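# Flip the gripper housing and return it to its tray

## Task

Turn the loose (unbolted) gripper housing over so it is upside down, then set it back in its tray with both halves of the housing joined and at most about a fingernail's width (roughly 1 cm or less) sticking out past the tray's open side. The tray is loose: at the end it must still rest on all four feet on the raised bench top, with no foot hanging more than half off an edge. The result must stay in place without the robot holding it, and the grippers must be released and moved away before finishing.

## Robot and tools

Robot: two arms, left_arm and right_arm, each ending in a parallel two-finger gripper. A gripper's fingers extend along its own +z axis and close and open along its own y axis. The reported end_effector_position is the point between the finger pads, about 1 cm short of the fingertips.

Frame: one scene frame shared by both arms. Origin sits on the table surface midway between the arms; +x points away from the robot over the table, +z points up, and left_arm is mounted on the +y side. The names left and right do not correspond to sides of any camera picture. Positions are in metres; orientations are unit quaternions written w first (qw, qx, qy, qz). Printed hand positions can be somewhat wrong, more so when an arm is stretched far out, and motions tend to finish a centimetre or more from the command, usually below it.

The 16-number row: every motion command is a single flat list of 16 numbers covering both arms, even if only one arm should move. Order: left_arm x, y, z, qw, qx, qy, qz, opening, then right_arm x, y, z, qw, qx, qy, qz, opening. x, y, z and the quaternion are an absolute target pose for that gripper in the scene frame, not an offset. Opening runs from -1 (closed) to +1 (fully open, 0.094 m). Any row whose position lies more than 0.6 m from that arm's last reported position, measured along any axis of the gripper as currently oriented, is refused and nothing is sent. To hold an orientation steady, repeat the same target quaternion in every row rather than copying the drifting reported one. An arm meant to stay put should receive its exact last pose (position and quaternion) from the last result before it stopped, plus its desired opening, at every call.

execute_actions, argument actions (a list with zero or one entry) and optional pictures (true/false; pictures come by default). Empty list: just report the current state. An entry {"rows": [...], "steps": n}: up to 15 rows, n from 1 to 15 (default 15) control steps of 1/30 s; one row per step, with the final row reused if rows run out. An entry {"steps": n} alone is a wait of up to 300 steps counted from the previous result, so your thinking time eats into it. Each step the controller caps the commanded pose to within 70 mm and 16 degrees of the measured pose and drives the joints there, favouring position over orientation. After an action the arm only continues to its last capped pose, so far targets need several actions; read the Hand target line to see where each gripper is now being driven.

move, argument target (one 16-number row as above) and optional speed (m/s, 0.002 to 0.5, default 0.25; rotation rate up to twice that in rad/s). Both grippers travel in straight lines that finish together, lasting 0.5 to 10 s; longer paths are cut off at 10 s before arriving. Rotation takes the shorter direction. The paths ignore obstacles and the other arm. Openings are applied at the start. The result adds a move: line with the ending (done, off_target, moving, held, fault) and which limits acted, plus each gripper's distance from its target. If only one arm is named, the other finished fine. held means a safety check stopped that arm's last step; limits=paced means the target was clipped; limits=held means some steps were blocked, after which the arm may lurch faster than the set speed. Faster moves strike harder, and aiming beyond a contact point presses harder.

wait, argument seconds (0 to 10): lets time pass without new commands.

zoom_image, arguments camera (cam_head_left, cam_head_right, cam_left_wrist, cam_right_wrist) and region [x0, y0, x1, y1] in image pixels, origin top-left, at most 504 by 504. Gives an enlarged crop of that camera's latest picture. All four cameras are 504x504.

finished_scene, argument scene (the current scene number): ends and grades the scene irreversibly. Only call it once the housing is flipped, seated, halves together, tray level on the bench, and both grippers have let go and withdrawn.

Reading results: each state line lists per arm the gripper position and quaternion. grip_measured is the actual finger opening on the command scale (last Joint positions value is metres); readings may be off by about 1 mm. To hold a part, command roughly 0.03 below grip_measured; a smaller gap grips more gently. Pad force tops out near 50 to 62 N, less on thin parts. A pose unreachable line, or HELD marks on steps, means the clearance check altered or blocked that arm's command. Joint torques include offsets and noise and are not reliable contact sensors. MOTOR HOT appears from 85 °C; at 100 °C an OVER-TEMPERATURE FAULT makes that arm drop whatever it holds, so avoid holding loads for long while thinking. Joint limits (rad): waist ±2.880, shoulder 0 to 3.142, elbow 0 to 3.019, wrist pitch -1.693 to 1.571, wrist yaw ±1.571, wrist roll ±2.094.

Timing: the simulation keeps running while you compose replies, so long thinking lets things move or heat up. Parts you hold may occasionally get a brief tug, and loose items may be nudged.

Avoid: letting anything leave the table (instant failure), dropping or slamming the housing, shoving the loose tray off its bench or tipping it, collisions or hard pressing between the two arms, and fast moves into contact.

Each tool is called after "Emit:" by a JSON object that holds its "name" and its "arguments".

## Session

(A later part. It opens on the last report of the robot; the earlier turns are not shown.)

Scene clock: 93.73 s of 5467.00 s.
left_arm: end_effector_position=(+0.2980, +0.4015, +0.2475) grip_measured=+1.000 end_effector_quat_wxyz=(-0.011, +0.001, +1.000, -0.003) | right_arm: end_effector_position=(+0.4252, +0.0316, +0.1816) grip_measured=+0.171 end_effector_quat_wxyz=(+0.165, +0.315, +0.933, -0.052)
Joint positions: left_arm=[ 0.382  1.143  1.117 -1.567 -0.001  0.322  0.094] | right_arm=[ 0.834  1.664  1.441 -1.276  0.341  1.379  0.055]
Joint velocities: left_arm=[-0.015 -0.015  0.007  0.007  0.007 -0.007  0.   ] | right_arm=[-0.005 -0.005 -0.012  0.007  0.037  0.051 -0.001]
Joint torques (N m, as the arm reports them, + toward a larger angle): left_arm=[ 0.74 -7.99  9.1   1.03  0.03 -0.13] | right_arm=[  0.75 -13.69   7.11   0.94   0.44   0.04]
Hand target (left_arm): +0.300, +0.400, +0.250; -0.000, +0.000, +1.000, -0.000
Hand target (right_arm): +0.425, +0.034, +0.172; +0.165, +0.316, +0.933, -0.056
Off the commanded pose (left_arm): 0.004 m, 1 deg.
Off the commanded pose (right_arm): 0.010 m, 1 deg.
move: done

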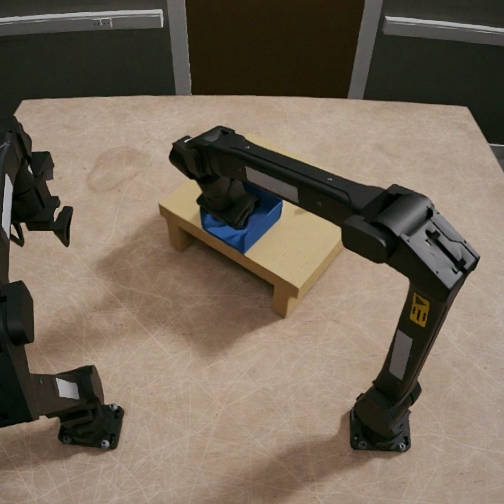

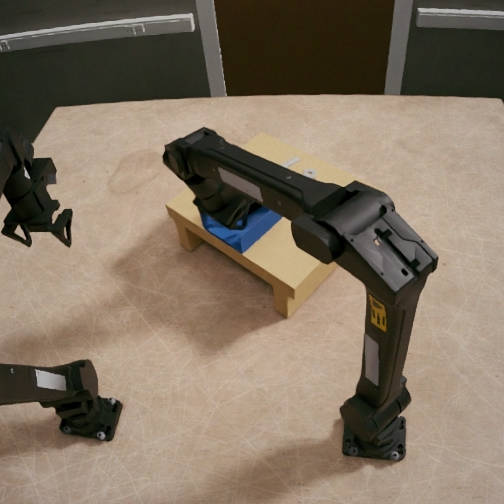

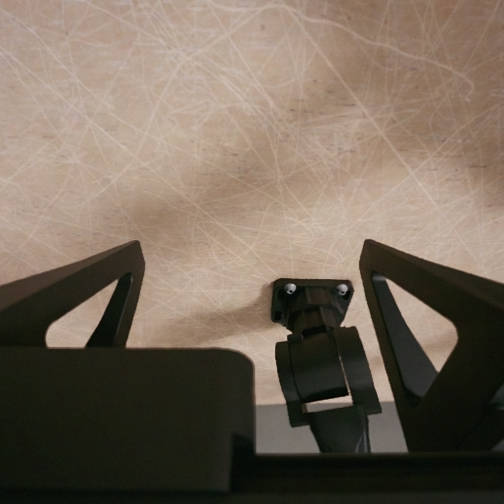

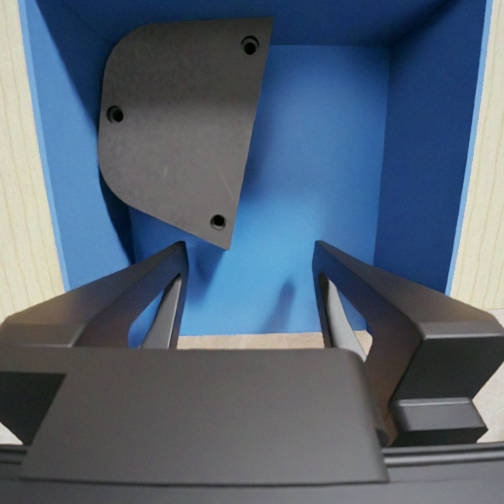

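Emit:
{"name": "move", "arguments": {"target": [0.3,0.4,0.25,0,0,1,0,1,0.425,0.032,0.158,0.165,0.316,0.933,-0.056,0.17], "speed": 0.02}}

Scene clock: 100.07 s of 5467.00 s.
left_arm: end_effector_position=(+0.2980, +0.4015, +0.2475) grip_measured=+1.000 end_effector_quat_wxyz=(-0.011, +0.001, +1.000, -0.003) | right_arm: end_effector_position=(+0.4259, +0.0319, +0.1727) grip_measured=+0.171 end_effector_quat_wxyz=(+0.169, +0.315, +0.933, -0.047)
Joint positions: left_arm=[ 0.382  1.143  1.117 -1.567 -0.001  0.322  0.094] | right_arm=[ 0.834  1.664  1.417 -1.239  0.342  1.379  0.055]
Joint velocities: left_arm=[ 0.005 -0.005  0.012  0.007 -0.022 -0.022  0.   ] | right_arm=[-0.005 -0.015 -0.012  0.012 -0.007  0.007  0.   ]
Joint torques (N m, as the arm reports them, + toward a larger angle): left_arm=[ 0.59 -8.1   9.13  1.05  0.03 -0.12] | right_arm=[  0.51 -13.24   6.65   0.99   0.4    0.01]
Hand target (left_arm): +0.300, +0.400, +0.250; -0.000, +0.000, +1.000, -0.000
Hand target (right_arm): +0.425, +0.032, +0.158; +0.165, +0.316, +0.933, -0.056
Off the commanded pose (left_arm): 0.004 m, 1 deg.
Off the commanded pose (right_arm): 0.015 m, 1 deg.
After step 90, 1.93 s passed at rest.
move: off_target (right_arm)

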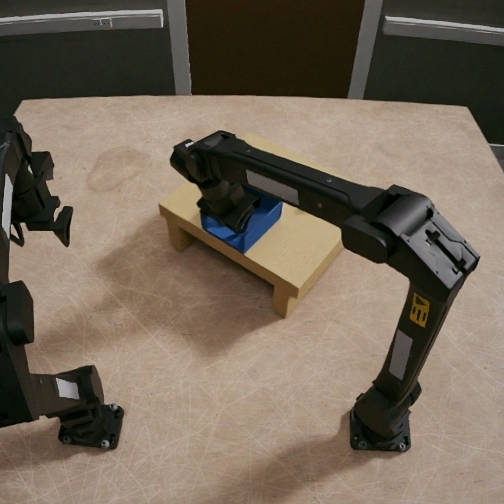

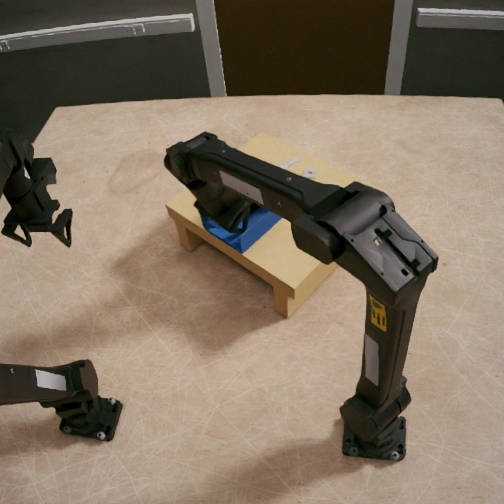

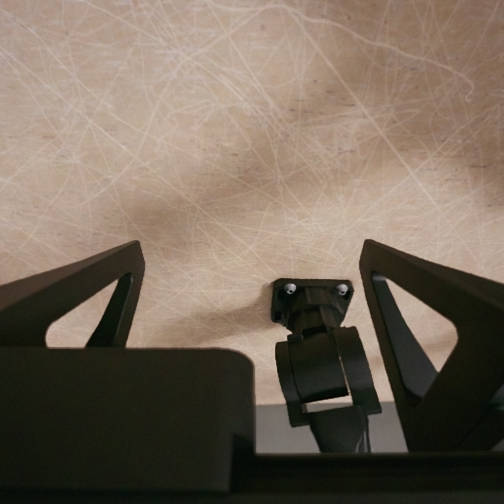

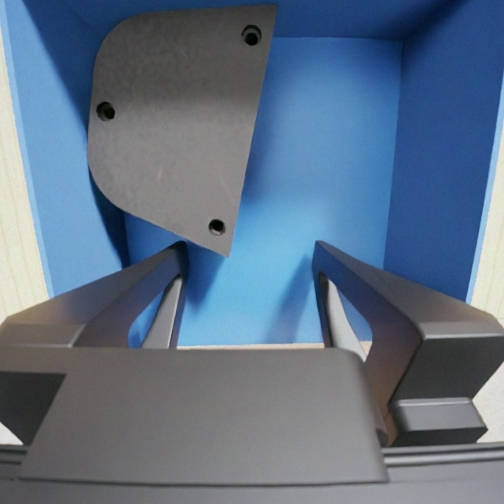

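Emit:
{"name": "move", "arguments": {"target": [0.3,0.4,0.25,0,0,1,0,1,0.432,0.025,0.163,0.165,0.316,0.933,-0.056,0.17], "speed": 0.02}}

Scene clock: 104.63 s of 5467.00 s.
left_arm: end_effector_position=(+0.2980, +0.4015, +0.2475) grip_measured=+1.000 end_effector_quat_wxyz=(-0.011, +0.001, +1.000, -0.003) | right_arm: end_effector_position=(+0.4283, +0.0285, +0.1727) grip_measured=+0.171 end_effector_quat_wxyz=(+0.168, +0.318, +0.932, -0.048)
Joint positions: left_arm=[ 0.382  1.143  1.117 -1.567 -0.001  0.322  0.094] | right_arm=[ 0.826  1.664  1.417 -1.239  0.342  1.376  0.055]
Joint velocities: left_arm=[-0.005 -0.005 -0.007 -0.012  0.022 -0.022  0.   ] | right_arm=[-0.005 -0.005 -0.007 -0.002  0.066  0.007  0.001]
Joint torques (N m, as the arm reports them, + toward a larger angle): left_arm=[ 0.77 -8.17  9.12  1.05  0.04 -0.14] | right_arm=[ -0.62 -13.42   7.24   0.86   0.37  -0.17]
Hand target (left_arm): +0.300, +0.400, +0.250; -0.000, +0.000, +1.000, -0.000
Hand target (right_arm): +0.432, +0.025, +0.163; +0.165, +0.316, +0.933, -0.056
Off the commanded pose (left_arm): 0.004 m, 1 deg.
Off the commanded pose (right_arm): 0.011 m, 1 deg.
After step 90, 0.63 s passed at rest.
move: off_target (right_arm)

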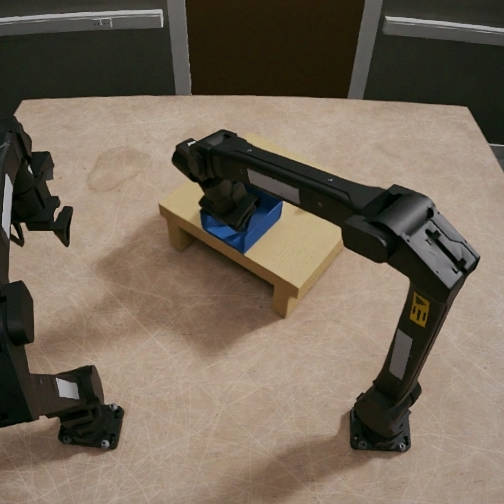

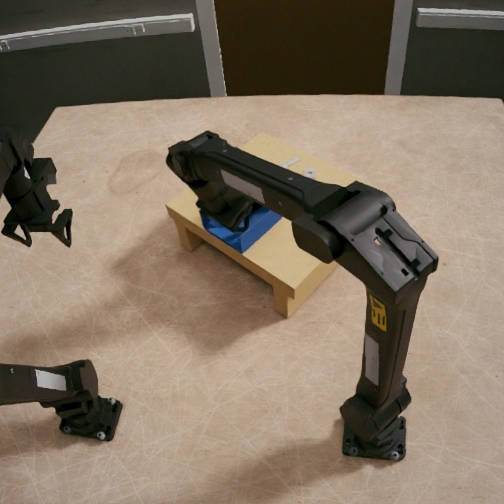

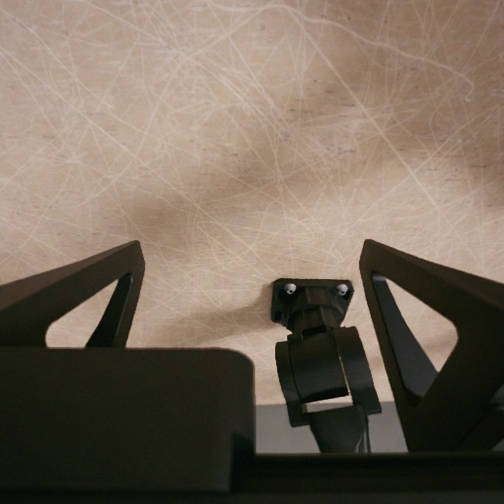

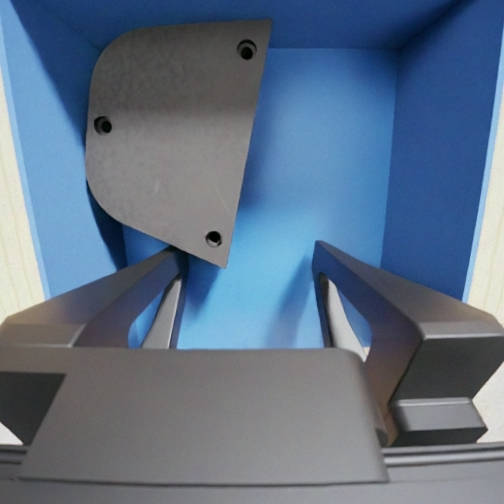

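Emit:
{"name": "execute_actions", "arguments": {"actions": [{"rows":[[0.3,0.4,0.25,0,0,1,0,1,0.4335,0.0235,0.165,0.165,0.316,0.933,-0.056,0.17],[0.3,0.4,0.25,0,0,1,0,1,0.4345,0.023,0.165,0.165,0.316,0.933,-0.056,0.17],[0.3,0.4,0.25,0,0,1,0,1,0.4345,0.023,0.165,0.165,0.316,0.933,-0.056,0.17],[0.3,0.4,0.25,0,0,1,0,1,0.4345,0.023,0.165,0.165,0.316,0.933,-0.056,0.17],[0.3,0.4,0.25,0,0,1,0,1,0.4345,0.023,0.165,0.165,0.316,0.933,-0.056,0.13],[0.3,0.4,0.25,0,0,1,0,1,0.4345,0.023,0.165,0.165,0.316,0.933,-0.056,0.09],[0.3,0.4,0.25,0,0,1,0,1,0.4345,0.023,0.165,0.165,0.316,0.933,-0.056,0.05],[0.3,0.4,0.25,0,0,1,0,1,0.4345,0.023,0.165,0.165,0.316,0.933,-0.056,0.01],[0.3,0.4,0.25,0,0,1,0,1,0.4345,0.023,0.165,0.165,0.316,0.933,-0.056,-0.03],[0.3,0.4,0.25,0,0,1,0,1,0.4345,0.023,0.165,0.165,0.316,0.933,-0.056,-0.07],[0.3,0.4,0.25,0,0,1,0,1,0.4345,0.023,0.165,0.165,0.316,0.933,-0.056,-0.11],[0.3,0.4,0.25,0,0,1,0,1,0.4345,0.023,0.165,0.165,0.316,0.933,-0.056,-0.15],[0.3,0.4,0.25,0,0,1,0,1,0.4345,0.023,0.165,0.165,0.316,0.933,-0.056,-0.19],[0.3,0.4,0.25,0,0,1,0,1,0.4345,0.023,0.165,0.165,0.316,0.933,-0.056,-0.23],[0.3,0.4,0.25,0,0,1,0,1,0.4345,0.023,0.165,0.165,0.316,0.933,-0.056,-0.27]],"steps":15}], "pictures": false}}

Emit:
{"name": "wait", "arguments": {"seconds": 0.2}}

Scene clock: 109.90 s of 5467.00 s.
left_arm: end_effector_position=(+0.2980, +0.4015, +0.2475) grip_measured=+1.000 end_effector_quat_wxyz=(-0.011, +0.001, +1.000, -0.003) | right_arm: end_effector_position=(+0.4304, +0.0256, +0.1727) grip_measured=-0.251 end_effector_quat_wxyz=(+0.168, +0.318, +0.932, -0.049)
Joint positions: left_arm=[ 0.382  1.143  1.117 -1.567 -0.001  0.322  0.094] | right_arm=[ 0.819  1.664  1.417 -1.239  0.342  1.368  0.035]
Joint velocities: left_arm=[-0.015 -0.005 -0.002  0.007  0.037 -0.007  0.   ] | right_arm=[ 0.005 -0.005 -0.007 -0.022  0.007  0.037 -0.035]
Joint torques (N m, as the arm reports them, + toward a larger angle): left_arm=[ 0.67 -8.1   9.1   1.03  0.04 -0.13] | right_arm=[ -0.42 -13.5    7.59   0.77   0.36  -0.21]
Hand target (left_arm): +0.300, +0.400, +0.250; -0.000, +0.000, +1.000, -0.000
Hand target (right_arm): +0.435, +0.023, +0.165; +0.165, +0.316, +0.933, -0.056
Off the commanded pose (left_arm): 0.004 m, 1 deg.
Off the commanded pose (right_arm): 0.009 m, 1 deg.
Steps of this call (steps 1 to 90: nothing new was sent; then 1.77 s passed at rest; steps 91 to 105: all 15 steps of this action). Readings (end_effector_position):
91: left_arm (+0.2980, +0.4015, +0.2475) | right_arm (+0.4284, +0.0284, +0.1727)
92: left_arm (+0.2980, +0.4015, +0.2475) | right_arm (+0.4285, +0.0282, +0.1727)
94: left_arm (+0.2980, +0.4015, +0.2475) | right_arm (+0.4290, +0.0276, +0.1727)
98: left_arm (+0.2980, +0.4015, +0.2475) | right_arm (+0.4301, +0.0259, +0.1727)
105: the state above

Scene clock: 110.10 s of 5467.00 s.
left_arm: end_effector_position=(+0.2980, +0.4015, +0.2475) grip_measured=+1.000 end_effector_quat_wxyz=(-0.011, +0.001, +1.000, -0.003) | right_arm: end_effector_position=(+0.4304, +0.0256, +0.1727) grip_measured=-0.269 end_effector_quat_wxyz=(+0.168, +0.317, +0.932, -0.049)
Joint positions: left_arm=[ 0.382  1.143  1.117 -1.567 -0.001  0.322  0.094] | right_arm=[ 0.819  1.664  1.417 -1.239  0.342  1.368  0.034]
Joint velocities: left_arm=[-0.015 -0.015 -0.002  0.002 -0.022  0.037  0.   ] | right_arm=[-0.005 -0.005  0.007 -0.007 -0.022 -0.037 -0.   ]
Joint torques (N m, as the arm reports them, + toward a larger angle): left_arm=[ 0.7  -8.02  9.12  1.03  0.03 -0.12] | right_arm=[ -0.53 -13.48   7.62   0.77   0.34  -0.16]
Hand target (left_arm): +0.300, +0.400, +0.250; -0.000, +0.000, +1.000, -0.000
Hand target (right_arm): +0.435, +0.023, +0.165; +0.165, +0.316, +0.933, -0.056
Off the commanded pose (left_arm): 0.004 m, 1 deg.
Off the commanded pose (right_arm): 0.009 m, 1 deg.
Steps of this call (steps 1 to 6: nothing new was sent). Readings (end_effector_position):
1: left_arm (+0.2980, +0.4015, +0.2475) | right_arm (+0.4304, +0.0256, +0.1727)
2: left_arm (+0.2980, +0.4015, +0.2475) | right_arm (+0.4304, +0.0256, +0.1727)
4: left_arm (+0.2980, +0.4015, +0.2475) | right_arm (+0.4304, +0.0256, +0.1727)
6: the state above

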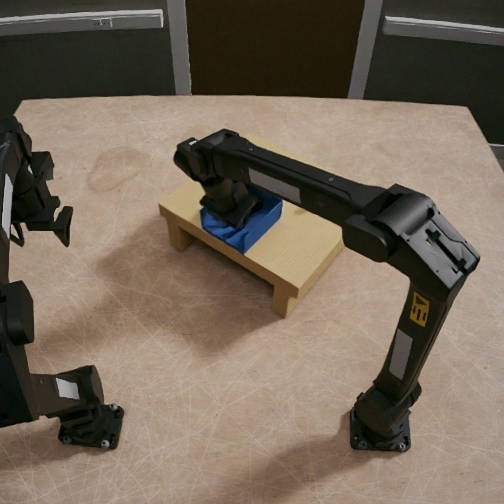

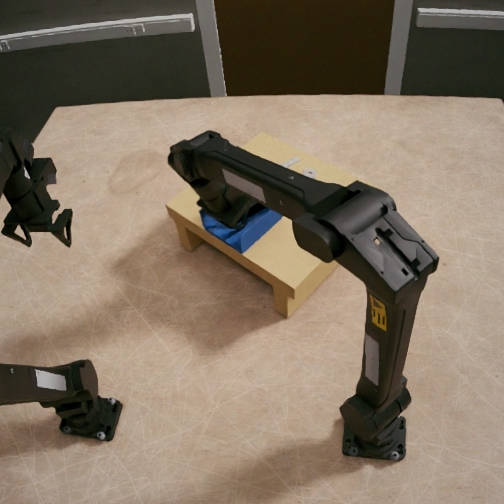

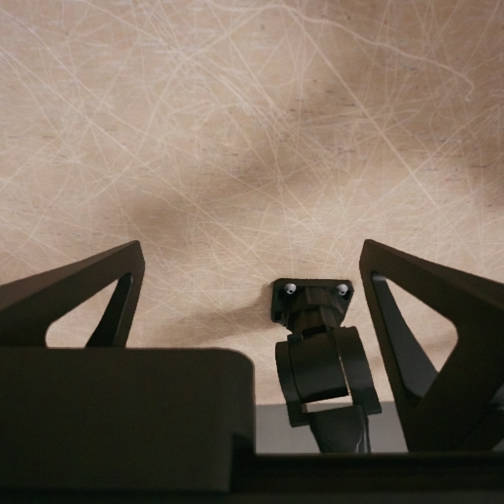

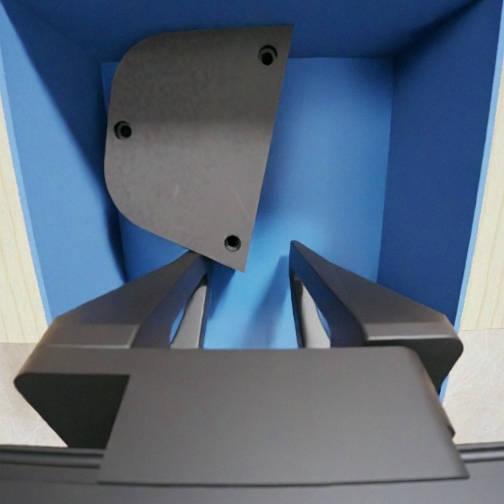

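Emit:
{"name": "move", "arguments": {"target": [0.3,0.4,0.25,0,0,1,0,1,0.424,0.010,0.171,0.165,0.316,0.933,-0.056,-0.45], "speed": 0.015}}

Scene clock: 113.23 s of 5467.00 s.
left_arm: end_effector_position=(+0.2980, +0.4015, +0.2475) grip_measured=+1.000 end_effector_quat_wxyz=(-0.011, +0.001, +1.000, -0.003) | right_arm: end_effector_position=(+0.4232, +0.0174, +0.1724) grip_measured=-0.449 end_effector_quat_wxyz=(+0.166, +0.316, +0.933, -0.053)
Joint positions: left_arm=[ 0.382  1.143  1.117 -1.567 -0.001  0.322  0.094] | right_arm=[ 0.816  1.641  1.387 -1.239  0.342  1.362  0.026]
Joint velocities: left_arm=[-0.005 -0.005 -0.022  0.002 -0.022  0.037  0.   ] | right_arm=[-0.005 -0.005  0.007  0.012  0.007 -0.066  0.   ]
Joint torques (N m, as the arm reports them, + toward a larger angle): left_arm=[ 0.7  -8.03  9.12  1.03  0.04 -0.12] | right_arm=[ -0.77 -14.98   6.68   0.7    0.33  -0.17]
Hand target (left_arm): +0.300, +0.400, +0.250; -0.000, +0.000, +1.000, -0.000
Hand target (right_arm): +0.424, +0.010, +0.171; +0.165, +0.316, +0.933, -0.056
Off the commanded pose (left_arm): 0.004 m, 1 deg.
Off the commanded pose (right_arm): 0.008 m, 0 deg.
move: done

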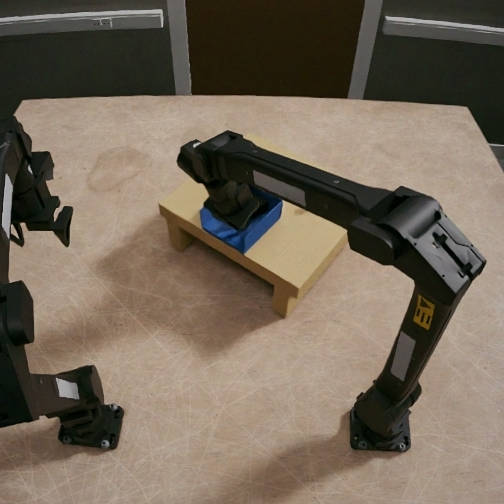

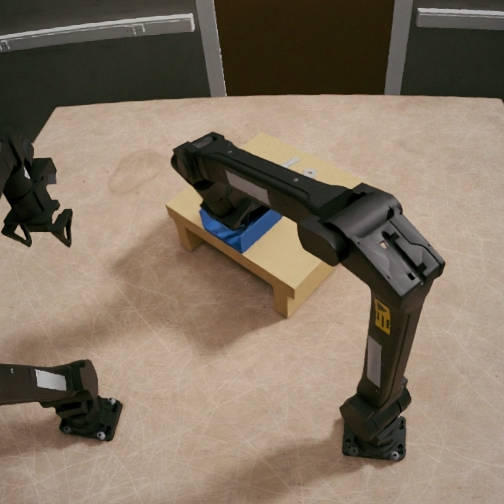

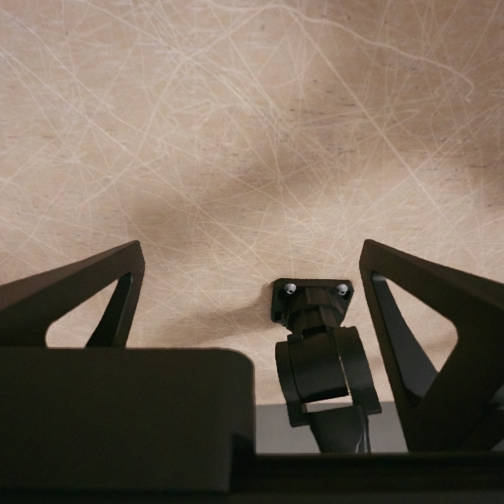

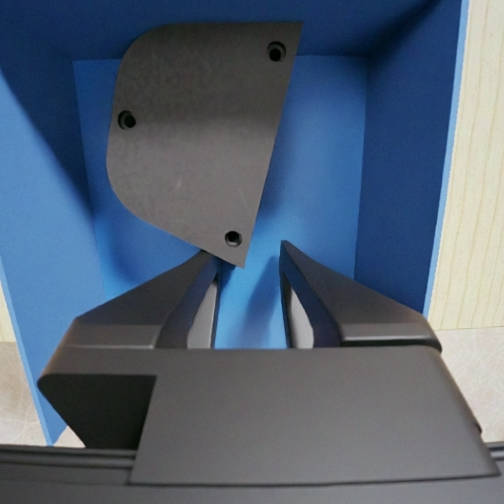

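Emit:
{"name": "move", "arguments": {"target": [0.3,0.4,0.25,0,0,1,0,1,0.429,0.010,0.171,0.165,0.316,0.933,-0.056,-0.1], "speed": 0.01}}

Emit:
{"name": "execute_actions", "arguments": {"actions": [{"rows":[[0.3,0.4,0.25,0,0,1,0,1,0.429,0.010,0.171,0.165,0.316,0.933,-0.056,-0.14],[0.3,0.4,0.25,0,0,1,0,1,0.429,0.010,0.171,0.165,0.316,0.933,-0.056,-0.18],[0.3,0.4,0.25,0,0,1,0,1,0.429,0.010,0.171,0.165,0.316,0.933,-0.056,-0.22],[0.3,0.4,0.25,0,0,1,0,1,0.429,0.010,0.171,0.165,0.316,0.933,-0.056,-0.26],[0.3,0.4,0.25,0,0,1,0,1,0.429,0.010,0.171,0.165,0.316,0.933,-0.056,-0.3],[0.3,0.4,0.25,0,0,1,0,1,0.429,0.010,0.171,0.165,0.316,0.933,-0.056,-0.34],[0.3,0.4,0.25,0,0,1,0,1,0.429,0.010,0.171,0.165,0.316,0.933,-0.056,-0.38],[0.3,0.4,0.25,0,0,1,0,1,0.429,0.010,0.171,0.165,0.316,0.933,-0.056,-0.42],[0.3,0.4,0.25,0,0,1,0,1,0.429,0.010,0.171,0.165,0.316,0.933,-0.056,-0.45]],"steps":15}]}}

Scene clock: 120.57 s of 5467.00 s.
left_arm: end_effector_position=(+0.2980, +0.4015, +0.2475) grip_measured=+1.000 end_effector_quat_wxyz=(-0.011, +0.001, +1.000, -0.003) | right_arm: end_effector_position=(+0.4254, +0.0142, +0.1724) grip_measured=-0.101 end_effector_quat_wxyz=(+0.166, +0.316, +0.933, -0.054)
Joint positions: left_arm=[ 0.382  1.143  1.117 -1.567 -0.001  0.322  0.094] | right_arm=[ 0.809  1.641  1.387 -1.239  0.342  1.355  0.042]
Joint velocities: left_arm=[-0.005 -0.005  0.012 -0.002 -0.037 -0.007  0.   ] | right_arm=[-0.015 -0.005  0.002  0.007  0.081  0.066  0.   ]
Joint torques (N m, as the arm reports them, + toward a larger angle): left_arm=[ 0.52 -8.23  9.14  1.    0.03 -0.12] | right_arm=[ -0.43 -14.26   7.52   0.69   0.31  -0.17]
Hand target (left_arm): +0.300, +0.400, +0.250; -0.000, +0.000, +1.000, -0.000
Hand target (right_arm): +0.429, +0.010, +0.171; +0.165, +0.316, +0.933, -0.056
Off the commanded pose (left_arm): 0.004 m, 1 deg.
Off the commanded pose (right_arm): 0.006 m, 0 deg.
After step 90, 3.00 s passed at rest.
move: done

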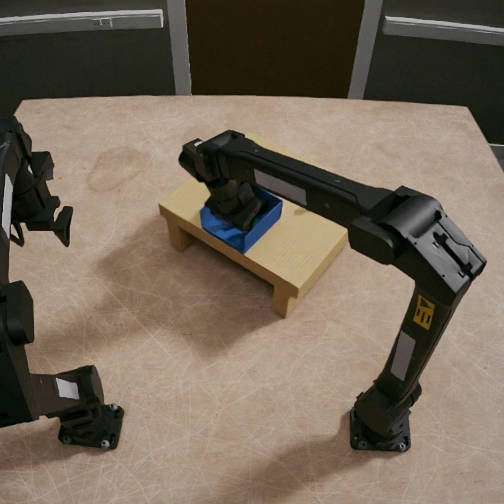

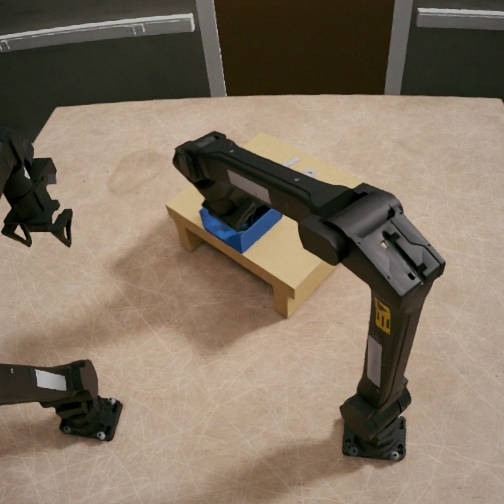

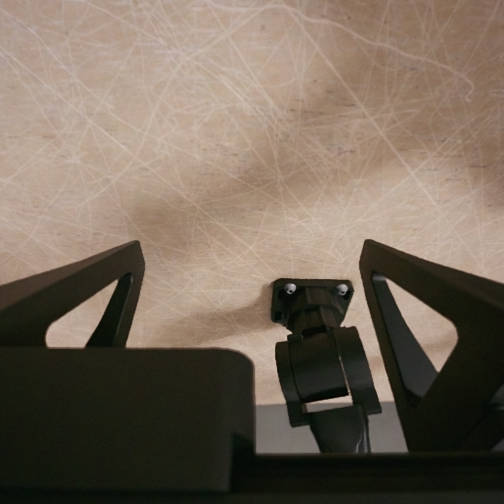

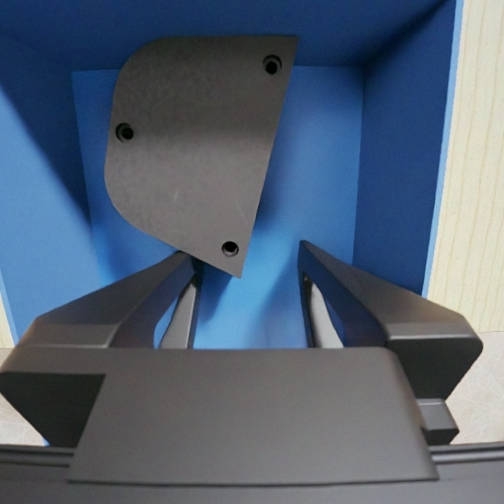

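Scene clock: 121.07 s of 5467.00 s.
left_arm: end_effector_position=(+0.2980, +0.4015, +0.2475) grip_measured=+1.000 end_effector_quat_wxyz=(-0.011, +0.001, +1.000, -0.003) | right_arm: end_effector_position=(+0.4255, +0.0141, +0.1724) grip_measured=-0.449 end_effector_quat_wxyz=(+0.166, +0.316, +0.933, -0.054)
Joint positions: left_arm=[ 0.382  1.143  1.117 -1.567 -0.001  0.322  0.094] | right_arm=[ 0.808  1.641  1.387 -1.239  0.342  1.355  0.026]
Joint velocities: left_arm=[-0.005  0.005 -0.007 -0.022 -0.037  0.007  0.   ] | right_arm=[-0.024 -0.015 -0.002  0.002 -0.11   0.081 -0.   ]
Joint torques (N m, as the arm reports them, + toward a larger angle): left_arm=[ 0.72 -8.14  9.08  0.99  0.02 -0.13] | right_arm=[ -0.73 -14.22   7.47   0.7    0.31  -0.17]
Hand target (left_arm): +0.300, +0.400, +0.250; -0.000, +0.000, +1.000, -0.000
Hand target (right_arm): +0.429, +0.010, +0.171; +0.165, +0.316, +0.933, -0.056
Off the commanded pose (left_arm): 0.004 m, 1 deg.
Off the commanded pose (right_arm): 0.006 m, 0 deg.
Steps of this call (steps 1 to 15: all 15 steps of this action). Readings (end_effector_position):
1: left_arm (+0.2980, +0.4015, +0.2475) | right_arm (+0.4254, +0.0142, +0.1724)
2: left_arm (+0.2980, +0.4015, +0.2475) | right_arm (+0.4254, +0.0142, +0.1724)
4: left_arm (+0.2980, +0.4015, +0.2475) | right_arm (+0.4254, +0.0142, +0.1724)
8: left_arm (+0.2980, +0.4015, +0.2475) | right_arm (+0.4255, +0.0141, +0.1724)
15: the state above

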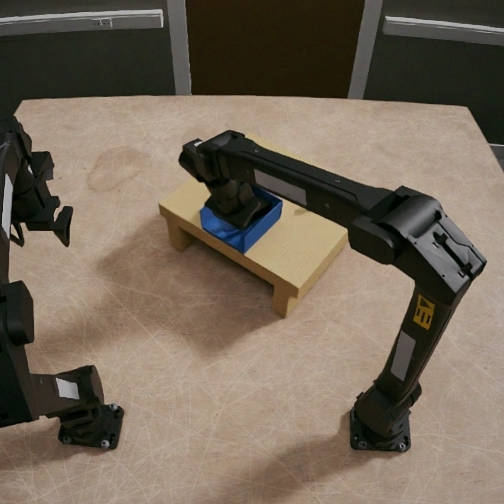

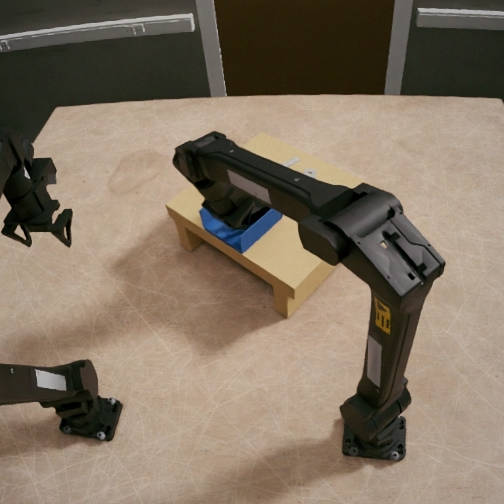

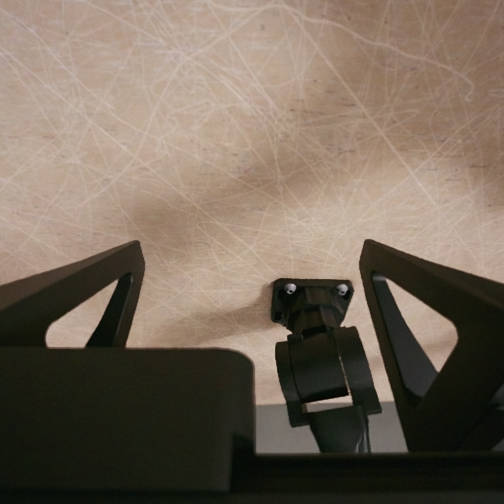

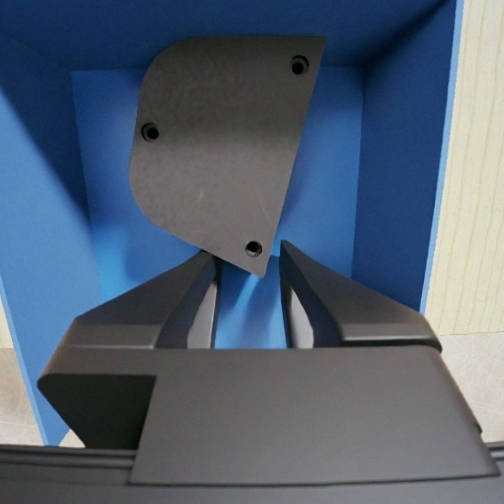

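Emit:
{"name": "move", "arguments": {"target": [0.3,0.4,0.25,0,0,1,0,1,0.434,0.025,0.176,0.165,0.316,0.933,-0.056,0.1], "speed": 0.03}}

Scene clock: 125.50 s of 5467.00 s.
left_arm: end_effector_position=(+0.2980, +0.4015, +0.2475) grip_measured=+1.000 end_effector_quat_wxyz=(-0.011, +0.001, +1.000, -0.003) | right_arm: end_effector_position=(+0.4253, +0.0139, +0.1731) grip_measured=+0.099 end_effector_quat_wxyz=(+0.163, +0.315, +0.933, -0.059)
Joint positions: left_arm=[ 0.382  1.143  1.117 -1.567 -0.001  0.322  0.094] | right_arm=[ 0.808  1.646  1.396 -1.254  0.343  1.355  0.052]
Joint velocities: left_arm=[-0.005 -0.005  0.002 -0.012  0.095 -0.007  0.   ] | right_arm=[-0.005 -0.005 -0.017 -0.017 -0.037  0.022 -0.   ]
Joint torques (N m, as the arm reports them, + toward a larger angle): left_arm=[ 0.78 -8.06  9.14  1.01  0.03 -0.12] | right_arm=[  0.79 -12.16  10.67   0.23   0.33   0.01]
Hand target (left_arm): +0.300, +0.400, +0.250; -0.000, +0.000, +1.000, -0.000
Hand target (right_arm): +0.434, +0.025, +0.176; +0.165, +0.316, +0.933, -0.055
Off the commanded pose (left_arm): 0.004 m, 1 deg.
Off the commanded pose (right_arm): 0.014 m, 0 deg.
After step 90, 0.73 s passed at rest.
move: off_target (right_arm)

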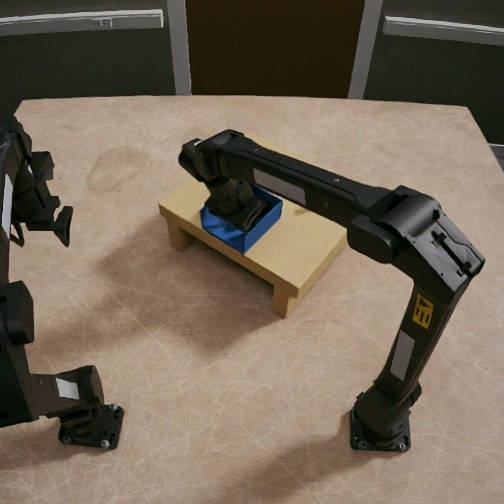

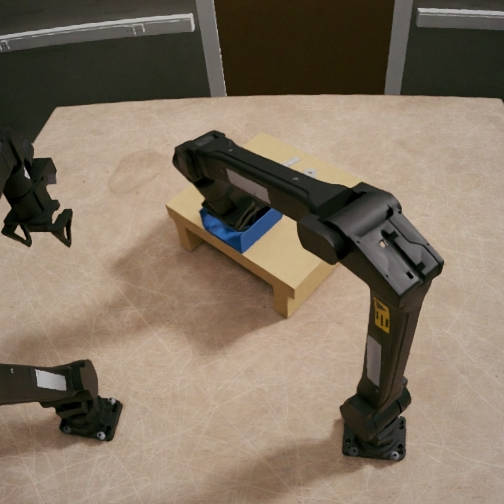

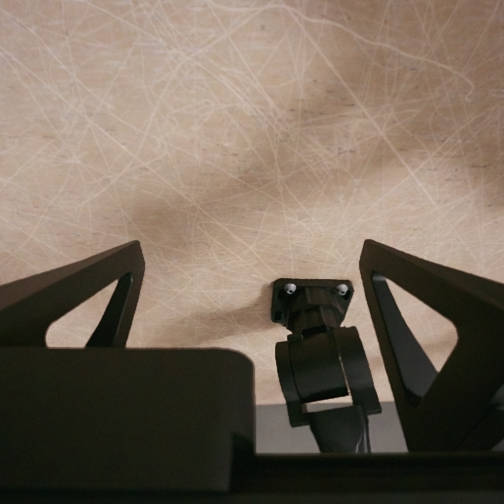

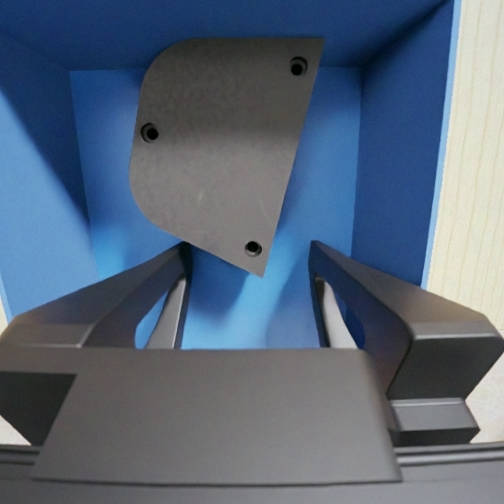

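Emit:
{"name": "move", "arguments": {"target": [0.3,0.4,0.25,0,0,1,0,1,0.44,0.03,0.25,0.165,0.316,0.933,-0.056,0.1], "speed": 0.1}}

Emit:
{"name": "move", "arguments": {"target": [0.3,0.4,0.25,0,0,1,0,1,0.48,0.008,0.25,0,0.427,0.904,0,0.35], "speed": 0.15}}

Emit:
{"name": "move", "arguments": {"target": [0.3,0.4,0.25,0,0,1,0,1,0.466,-0.004,0.205,0,0.427,0.904,0,0.35], "speed": 0.05}}

Scene clock: 129.60 s of 5467.00 s.
left_arm: end_effector_position=(+0.2980, +0.4015, +0.2475) grip_measured=+1.000 end_effector_quat_wxyz=(-0.011, +0.001, +1.000, -0.003) | right_arm: end_effector_position=(+0.4317, +0.0194, +0.2417) grip_measured=+0.099 end_effector_quat_wxyz=(+0.161, +0.314, +0.934, -0.063)
Joint positions: left_arm=[ 0.382  1.143  1.117 -1.567 -0.001  0.322  0.094] | right_arm=[ 0.808  1.646  1.579 -1.447  0.343  1.355  0.052]
Joint velocities: left_arm=[-0.005 -0.005 -0.017  0.002 -0.066 -0.007  0.   ] | right_arm=[ 0.005  0.005 -0.017 -0.002 -0.007 -0.007 -0.001]
Joint torques (N m, as the arm reports them, + toward a larger angle): left_arm=[ 0.6  -8.11  9.14  0.95  0.04 -0.13] | right_arm=[  0.72 -13.69  10.89   0.28   0.33   0.  ]
Hand target (left_arm): +0.300, +0.400, +0.250; -0.000, +0.000, +1.000, -0.000
Hand target (right_arm): +0.439, +0.029, +0.250; +0.165, +0.316, +0.933, -0.056
Off the commanded pose (left_arm): 0.004 m, 1 deg.
Off the commanded pose (right_arm): 0.016 m, 1 deg.
move: off_target (right_arm)

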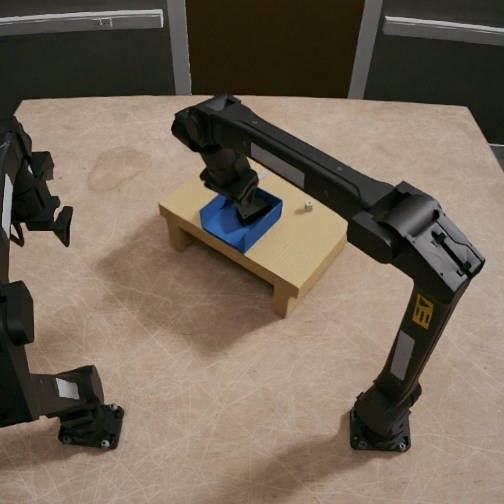

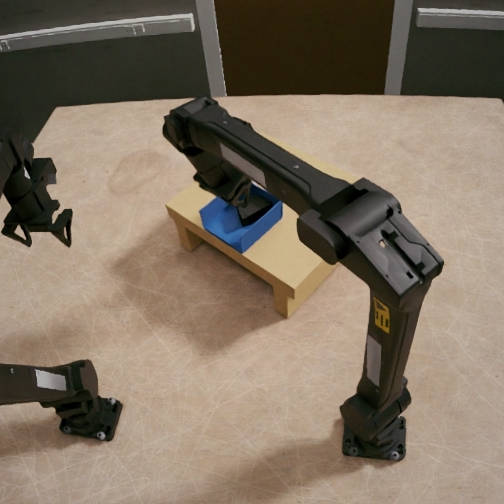

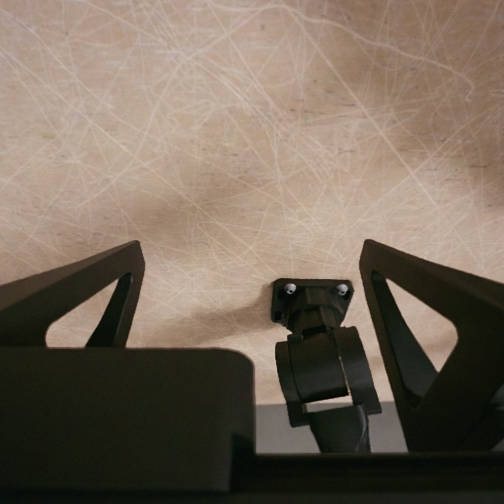

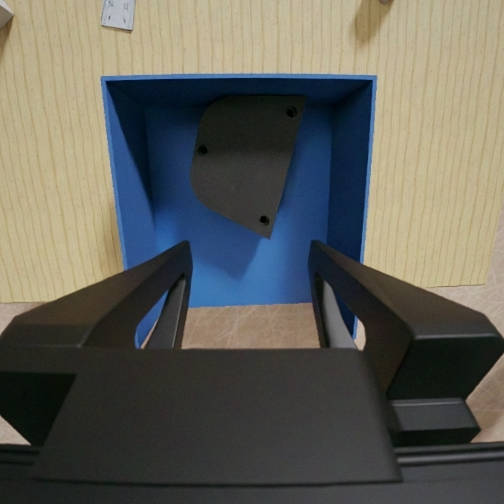

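Scene clock: 131.37 s of 5467.00 s.
left_arm: end_effector_position=(+0.2980, +0.4015, +0.2475) grip_measured=+1.000 end_effector_quat_wxyz=(-0.011, +0.001, +1.000, -0.003) | right_arm: end_effector_position=(+0.4688, +0.0012, +0.2418) grip_measured=+0.349 end_effector_quat_wxyz=(-0.001, +0.421, +0.907, -0.007)
Joint positions: left_arm=[ 0.382  1.143  1.117 -1.567 -0.001  0.322  0.094] | right_arm=[ 0.631  1.756  1.75  -1.577  0.007  1.406  0.063]
Joint velocities: left_arm=[-0.005 -0.005 -0.027 -0.007  0.022 -0.007  0.   ] | right_arm=[-0.015  0.005 -0.002  0.002 -0.066  0.022 -0.   ]
Joint torques (N m, as the arm reports them, + toward a larger angle): left_arm=[ 0.71 -8.03  9.11  0.98  0.02 -0.11] | right_arm=[  0.29 -14.61  11.49   0.12  -0.05   0.04]
Hand target (left_arm): +0.300, +0.400, +0.250; -0.000, +0.000, +1.000, -0.000
Hand target (right_arm): +0.480, +0.007, +0.250; +0.003, +0.427, +0.904, +0.002
Off the commanded pose (left_arm): 0.004 m, 1 deg.
Off the commanded pose (right_arm): 0.015 m, 1 deg.
move: off_target (right_arm)

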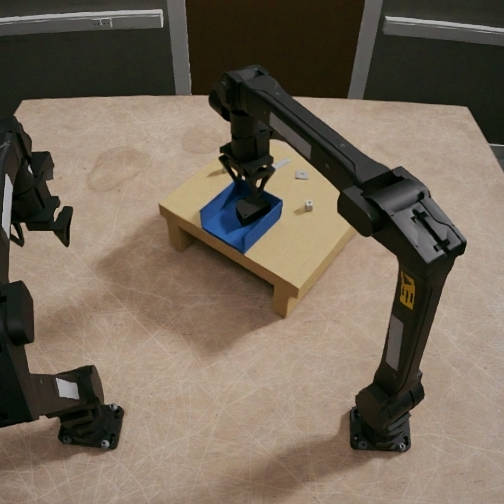

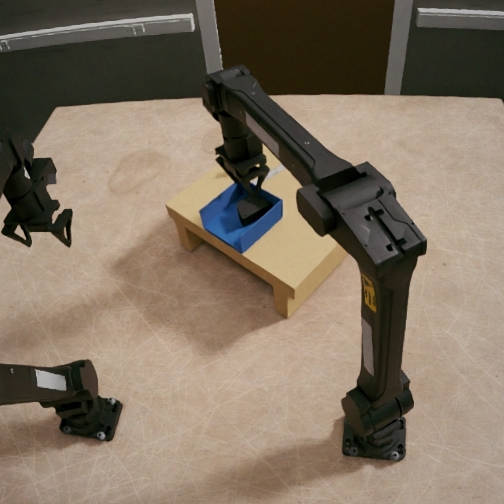

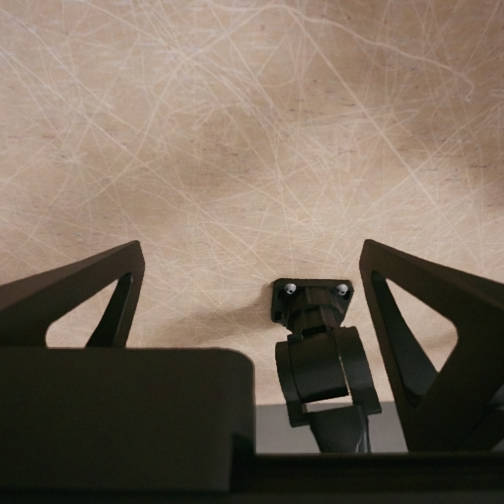

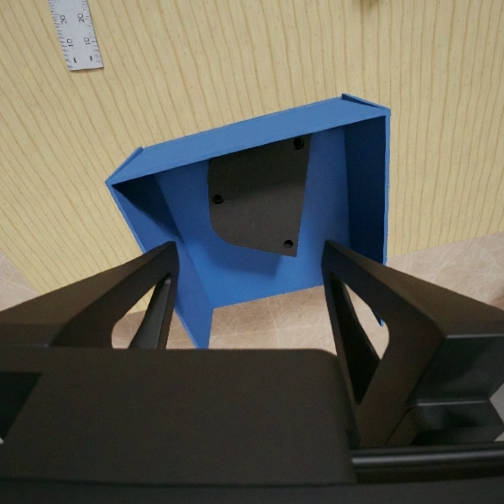

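Scene clock: 132.40 s of 5467.00 s.
left_arm: end_effector_position=(+0.2980, +0.4015, +0.2475) grip_measured=+1.000 end_effector_quat_wxyz=(-0.011, +0.001, +1.000, -0.003) | right_arm: end_effector_position=(+0.4647, -0.0007, +0.2000) grip_measured=+0.349 end_effector_quat_wxyz=(-0.003, +0.421, +0.907, -0.009)
Joint positions: left_arm=[ 0.382  1.143  1.117 -1.567 -0.001  0.322  0.094] | right_arm=[ 0.631  1.755  1.638 -1.473  0.005  1.406  0.063]
Joint velocities: left_arm=[-0.005 -0.015  0.012  0.002 -0.007 -0.007  0.   ] | right_arm=[-0.005 -0.015  0.012  0.007  0.022 -0.066  0.   ]
Joint torques (N m, as the arm reports them, + toward a larger angle): left_arm=[ 0.87 -8.19  9.11  1.02  0.03 -0.12] | right_arm=[ -0.44 -17.67   7.24   0.9   -0.05   0.01]
Hand target (left_arm): +0.300, +0.400, +0.250; -0.000, +0.000, +1.000, -0.000
Hand target (right_arm): +0.467, -0.004, +0.205; +0.000, +0.427, +0.904, +0.000
Off the commanded pose (left_arm): 0.004 m, 1 deg.
Off the commanded pose (right_arm): 0.006 m, 1 deg.
move: done

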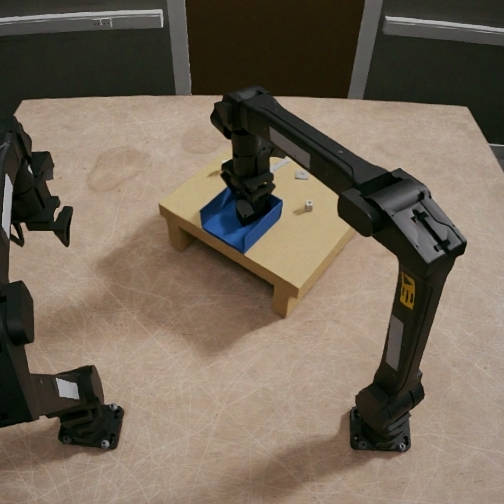

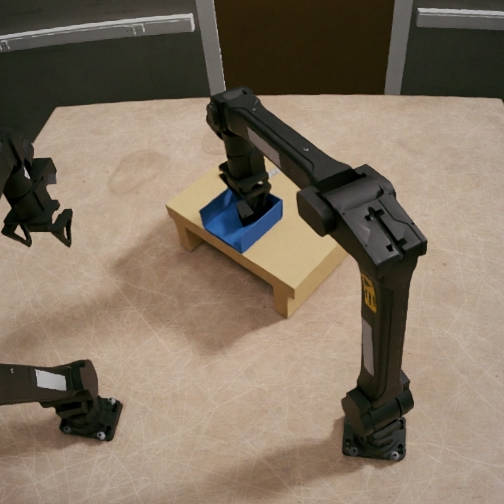

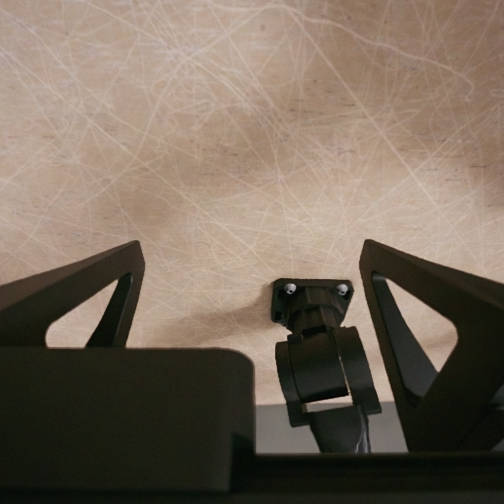

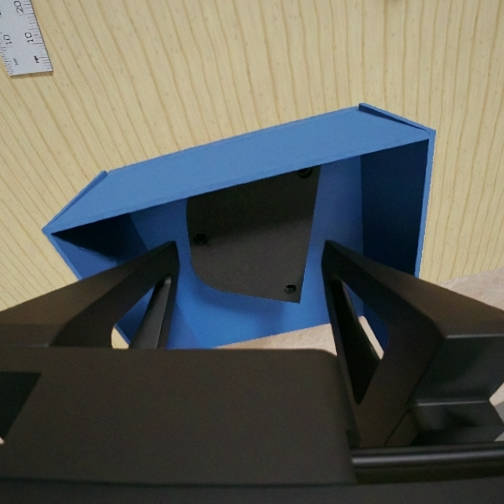

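Emit:
{"name": "move", "arguments": {"target": [0.25,0.2,0.27,0.670,0.227,0.670,-0.227,1,0.466,-0.002,0.160,0,0.427,0.904,0,0.35], "speed": 0.3}}

Scene clock: 141.87 s of 5467.00 s.
left_arm: end_effector_position=(+0.2456, +0.1986, +0.2691) grip_measured=+1.000 end_effector_quat_wxyz=(+0.662, +0.226, +0.676, -0.231) | right_arm: end_effector_position=(+0.4677, +0.0011, +0.1714) grip_measured=+0.349 end_effector_quat_wxyz=(+0.006, +0.421, +0.907, +0.005)
Joint positions: left_arm=[ 0.039  0.051  0.198 -0.167  0.635 -0.001  0.094] | right_arm=[ 0.631  1.754  1.562 -1.363  0.004  1.406  0.063]
Joint velocities: left_arm=[-0.005 -0.005 -0.012  0.012 -0.007 -0.066  0.   ] | right_arm=[-0.005 -0.005 -0.012 -0.007 -0.007  0.051 -0.   ]
Joint torques (N m, as the arm reports them, + toward a larger angle): left_arm=[ 0.56  3.12 10.71  2.79 -0.13 -0.12] | right_arm=[ -0.16 -15.49   6.23   0.96  -0.03   0.04]
Hand target (left_arm): +0.245, +0.198, +0.276; +0.669, +0.225, +0.669, -0.233
Hand target (right_arm): +0.467, -0.002, +0.160; +0.000, +0.427, +0.904, -0.000
Off the commanded pose (left_arm): 0.005 m, 1 deg.
Off the commanded pose (right_arm): 0.012 m, 1 deg.
After step 90, 3.13 s passed at rest.
move: off_target (right_arm)

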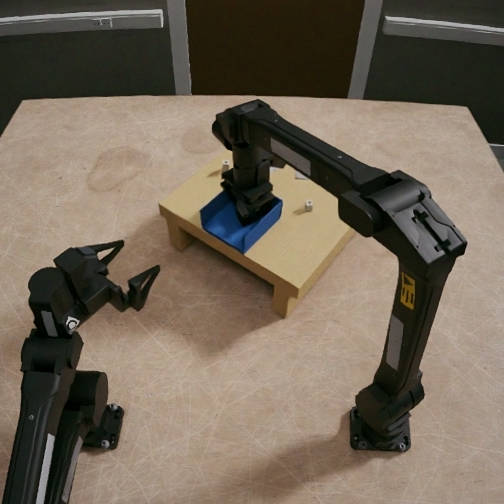

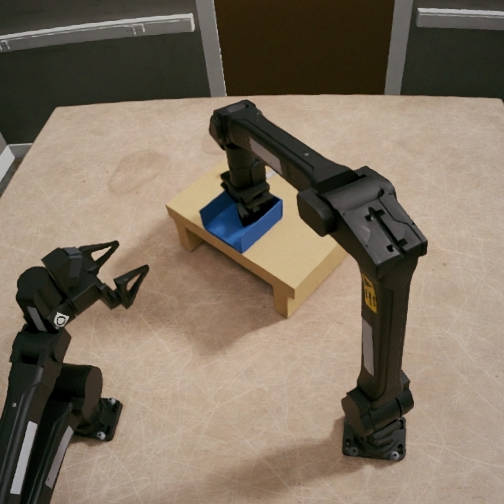

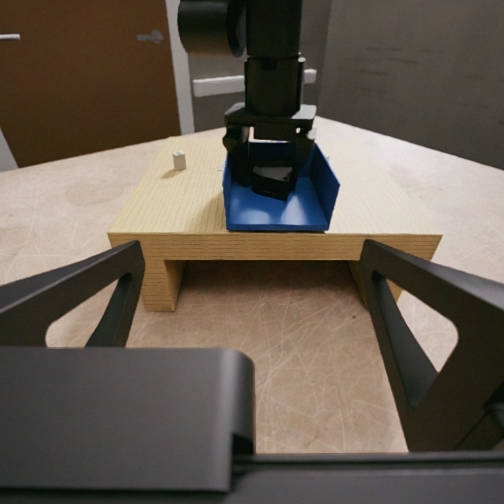

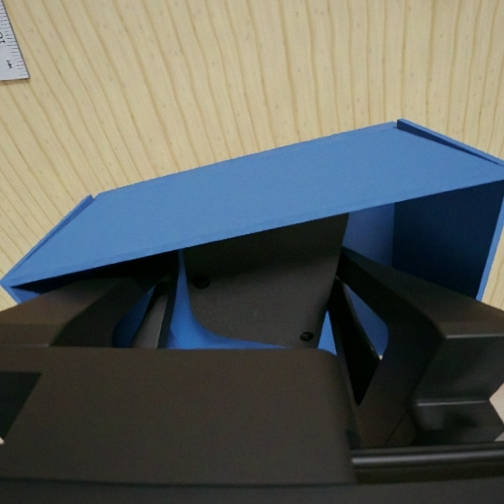

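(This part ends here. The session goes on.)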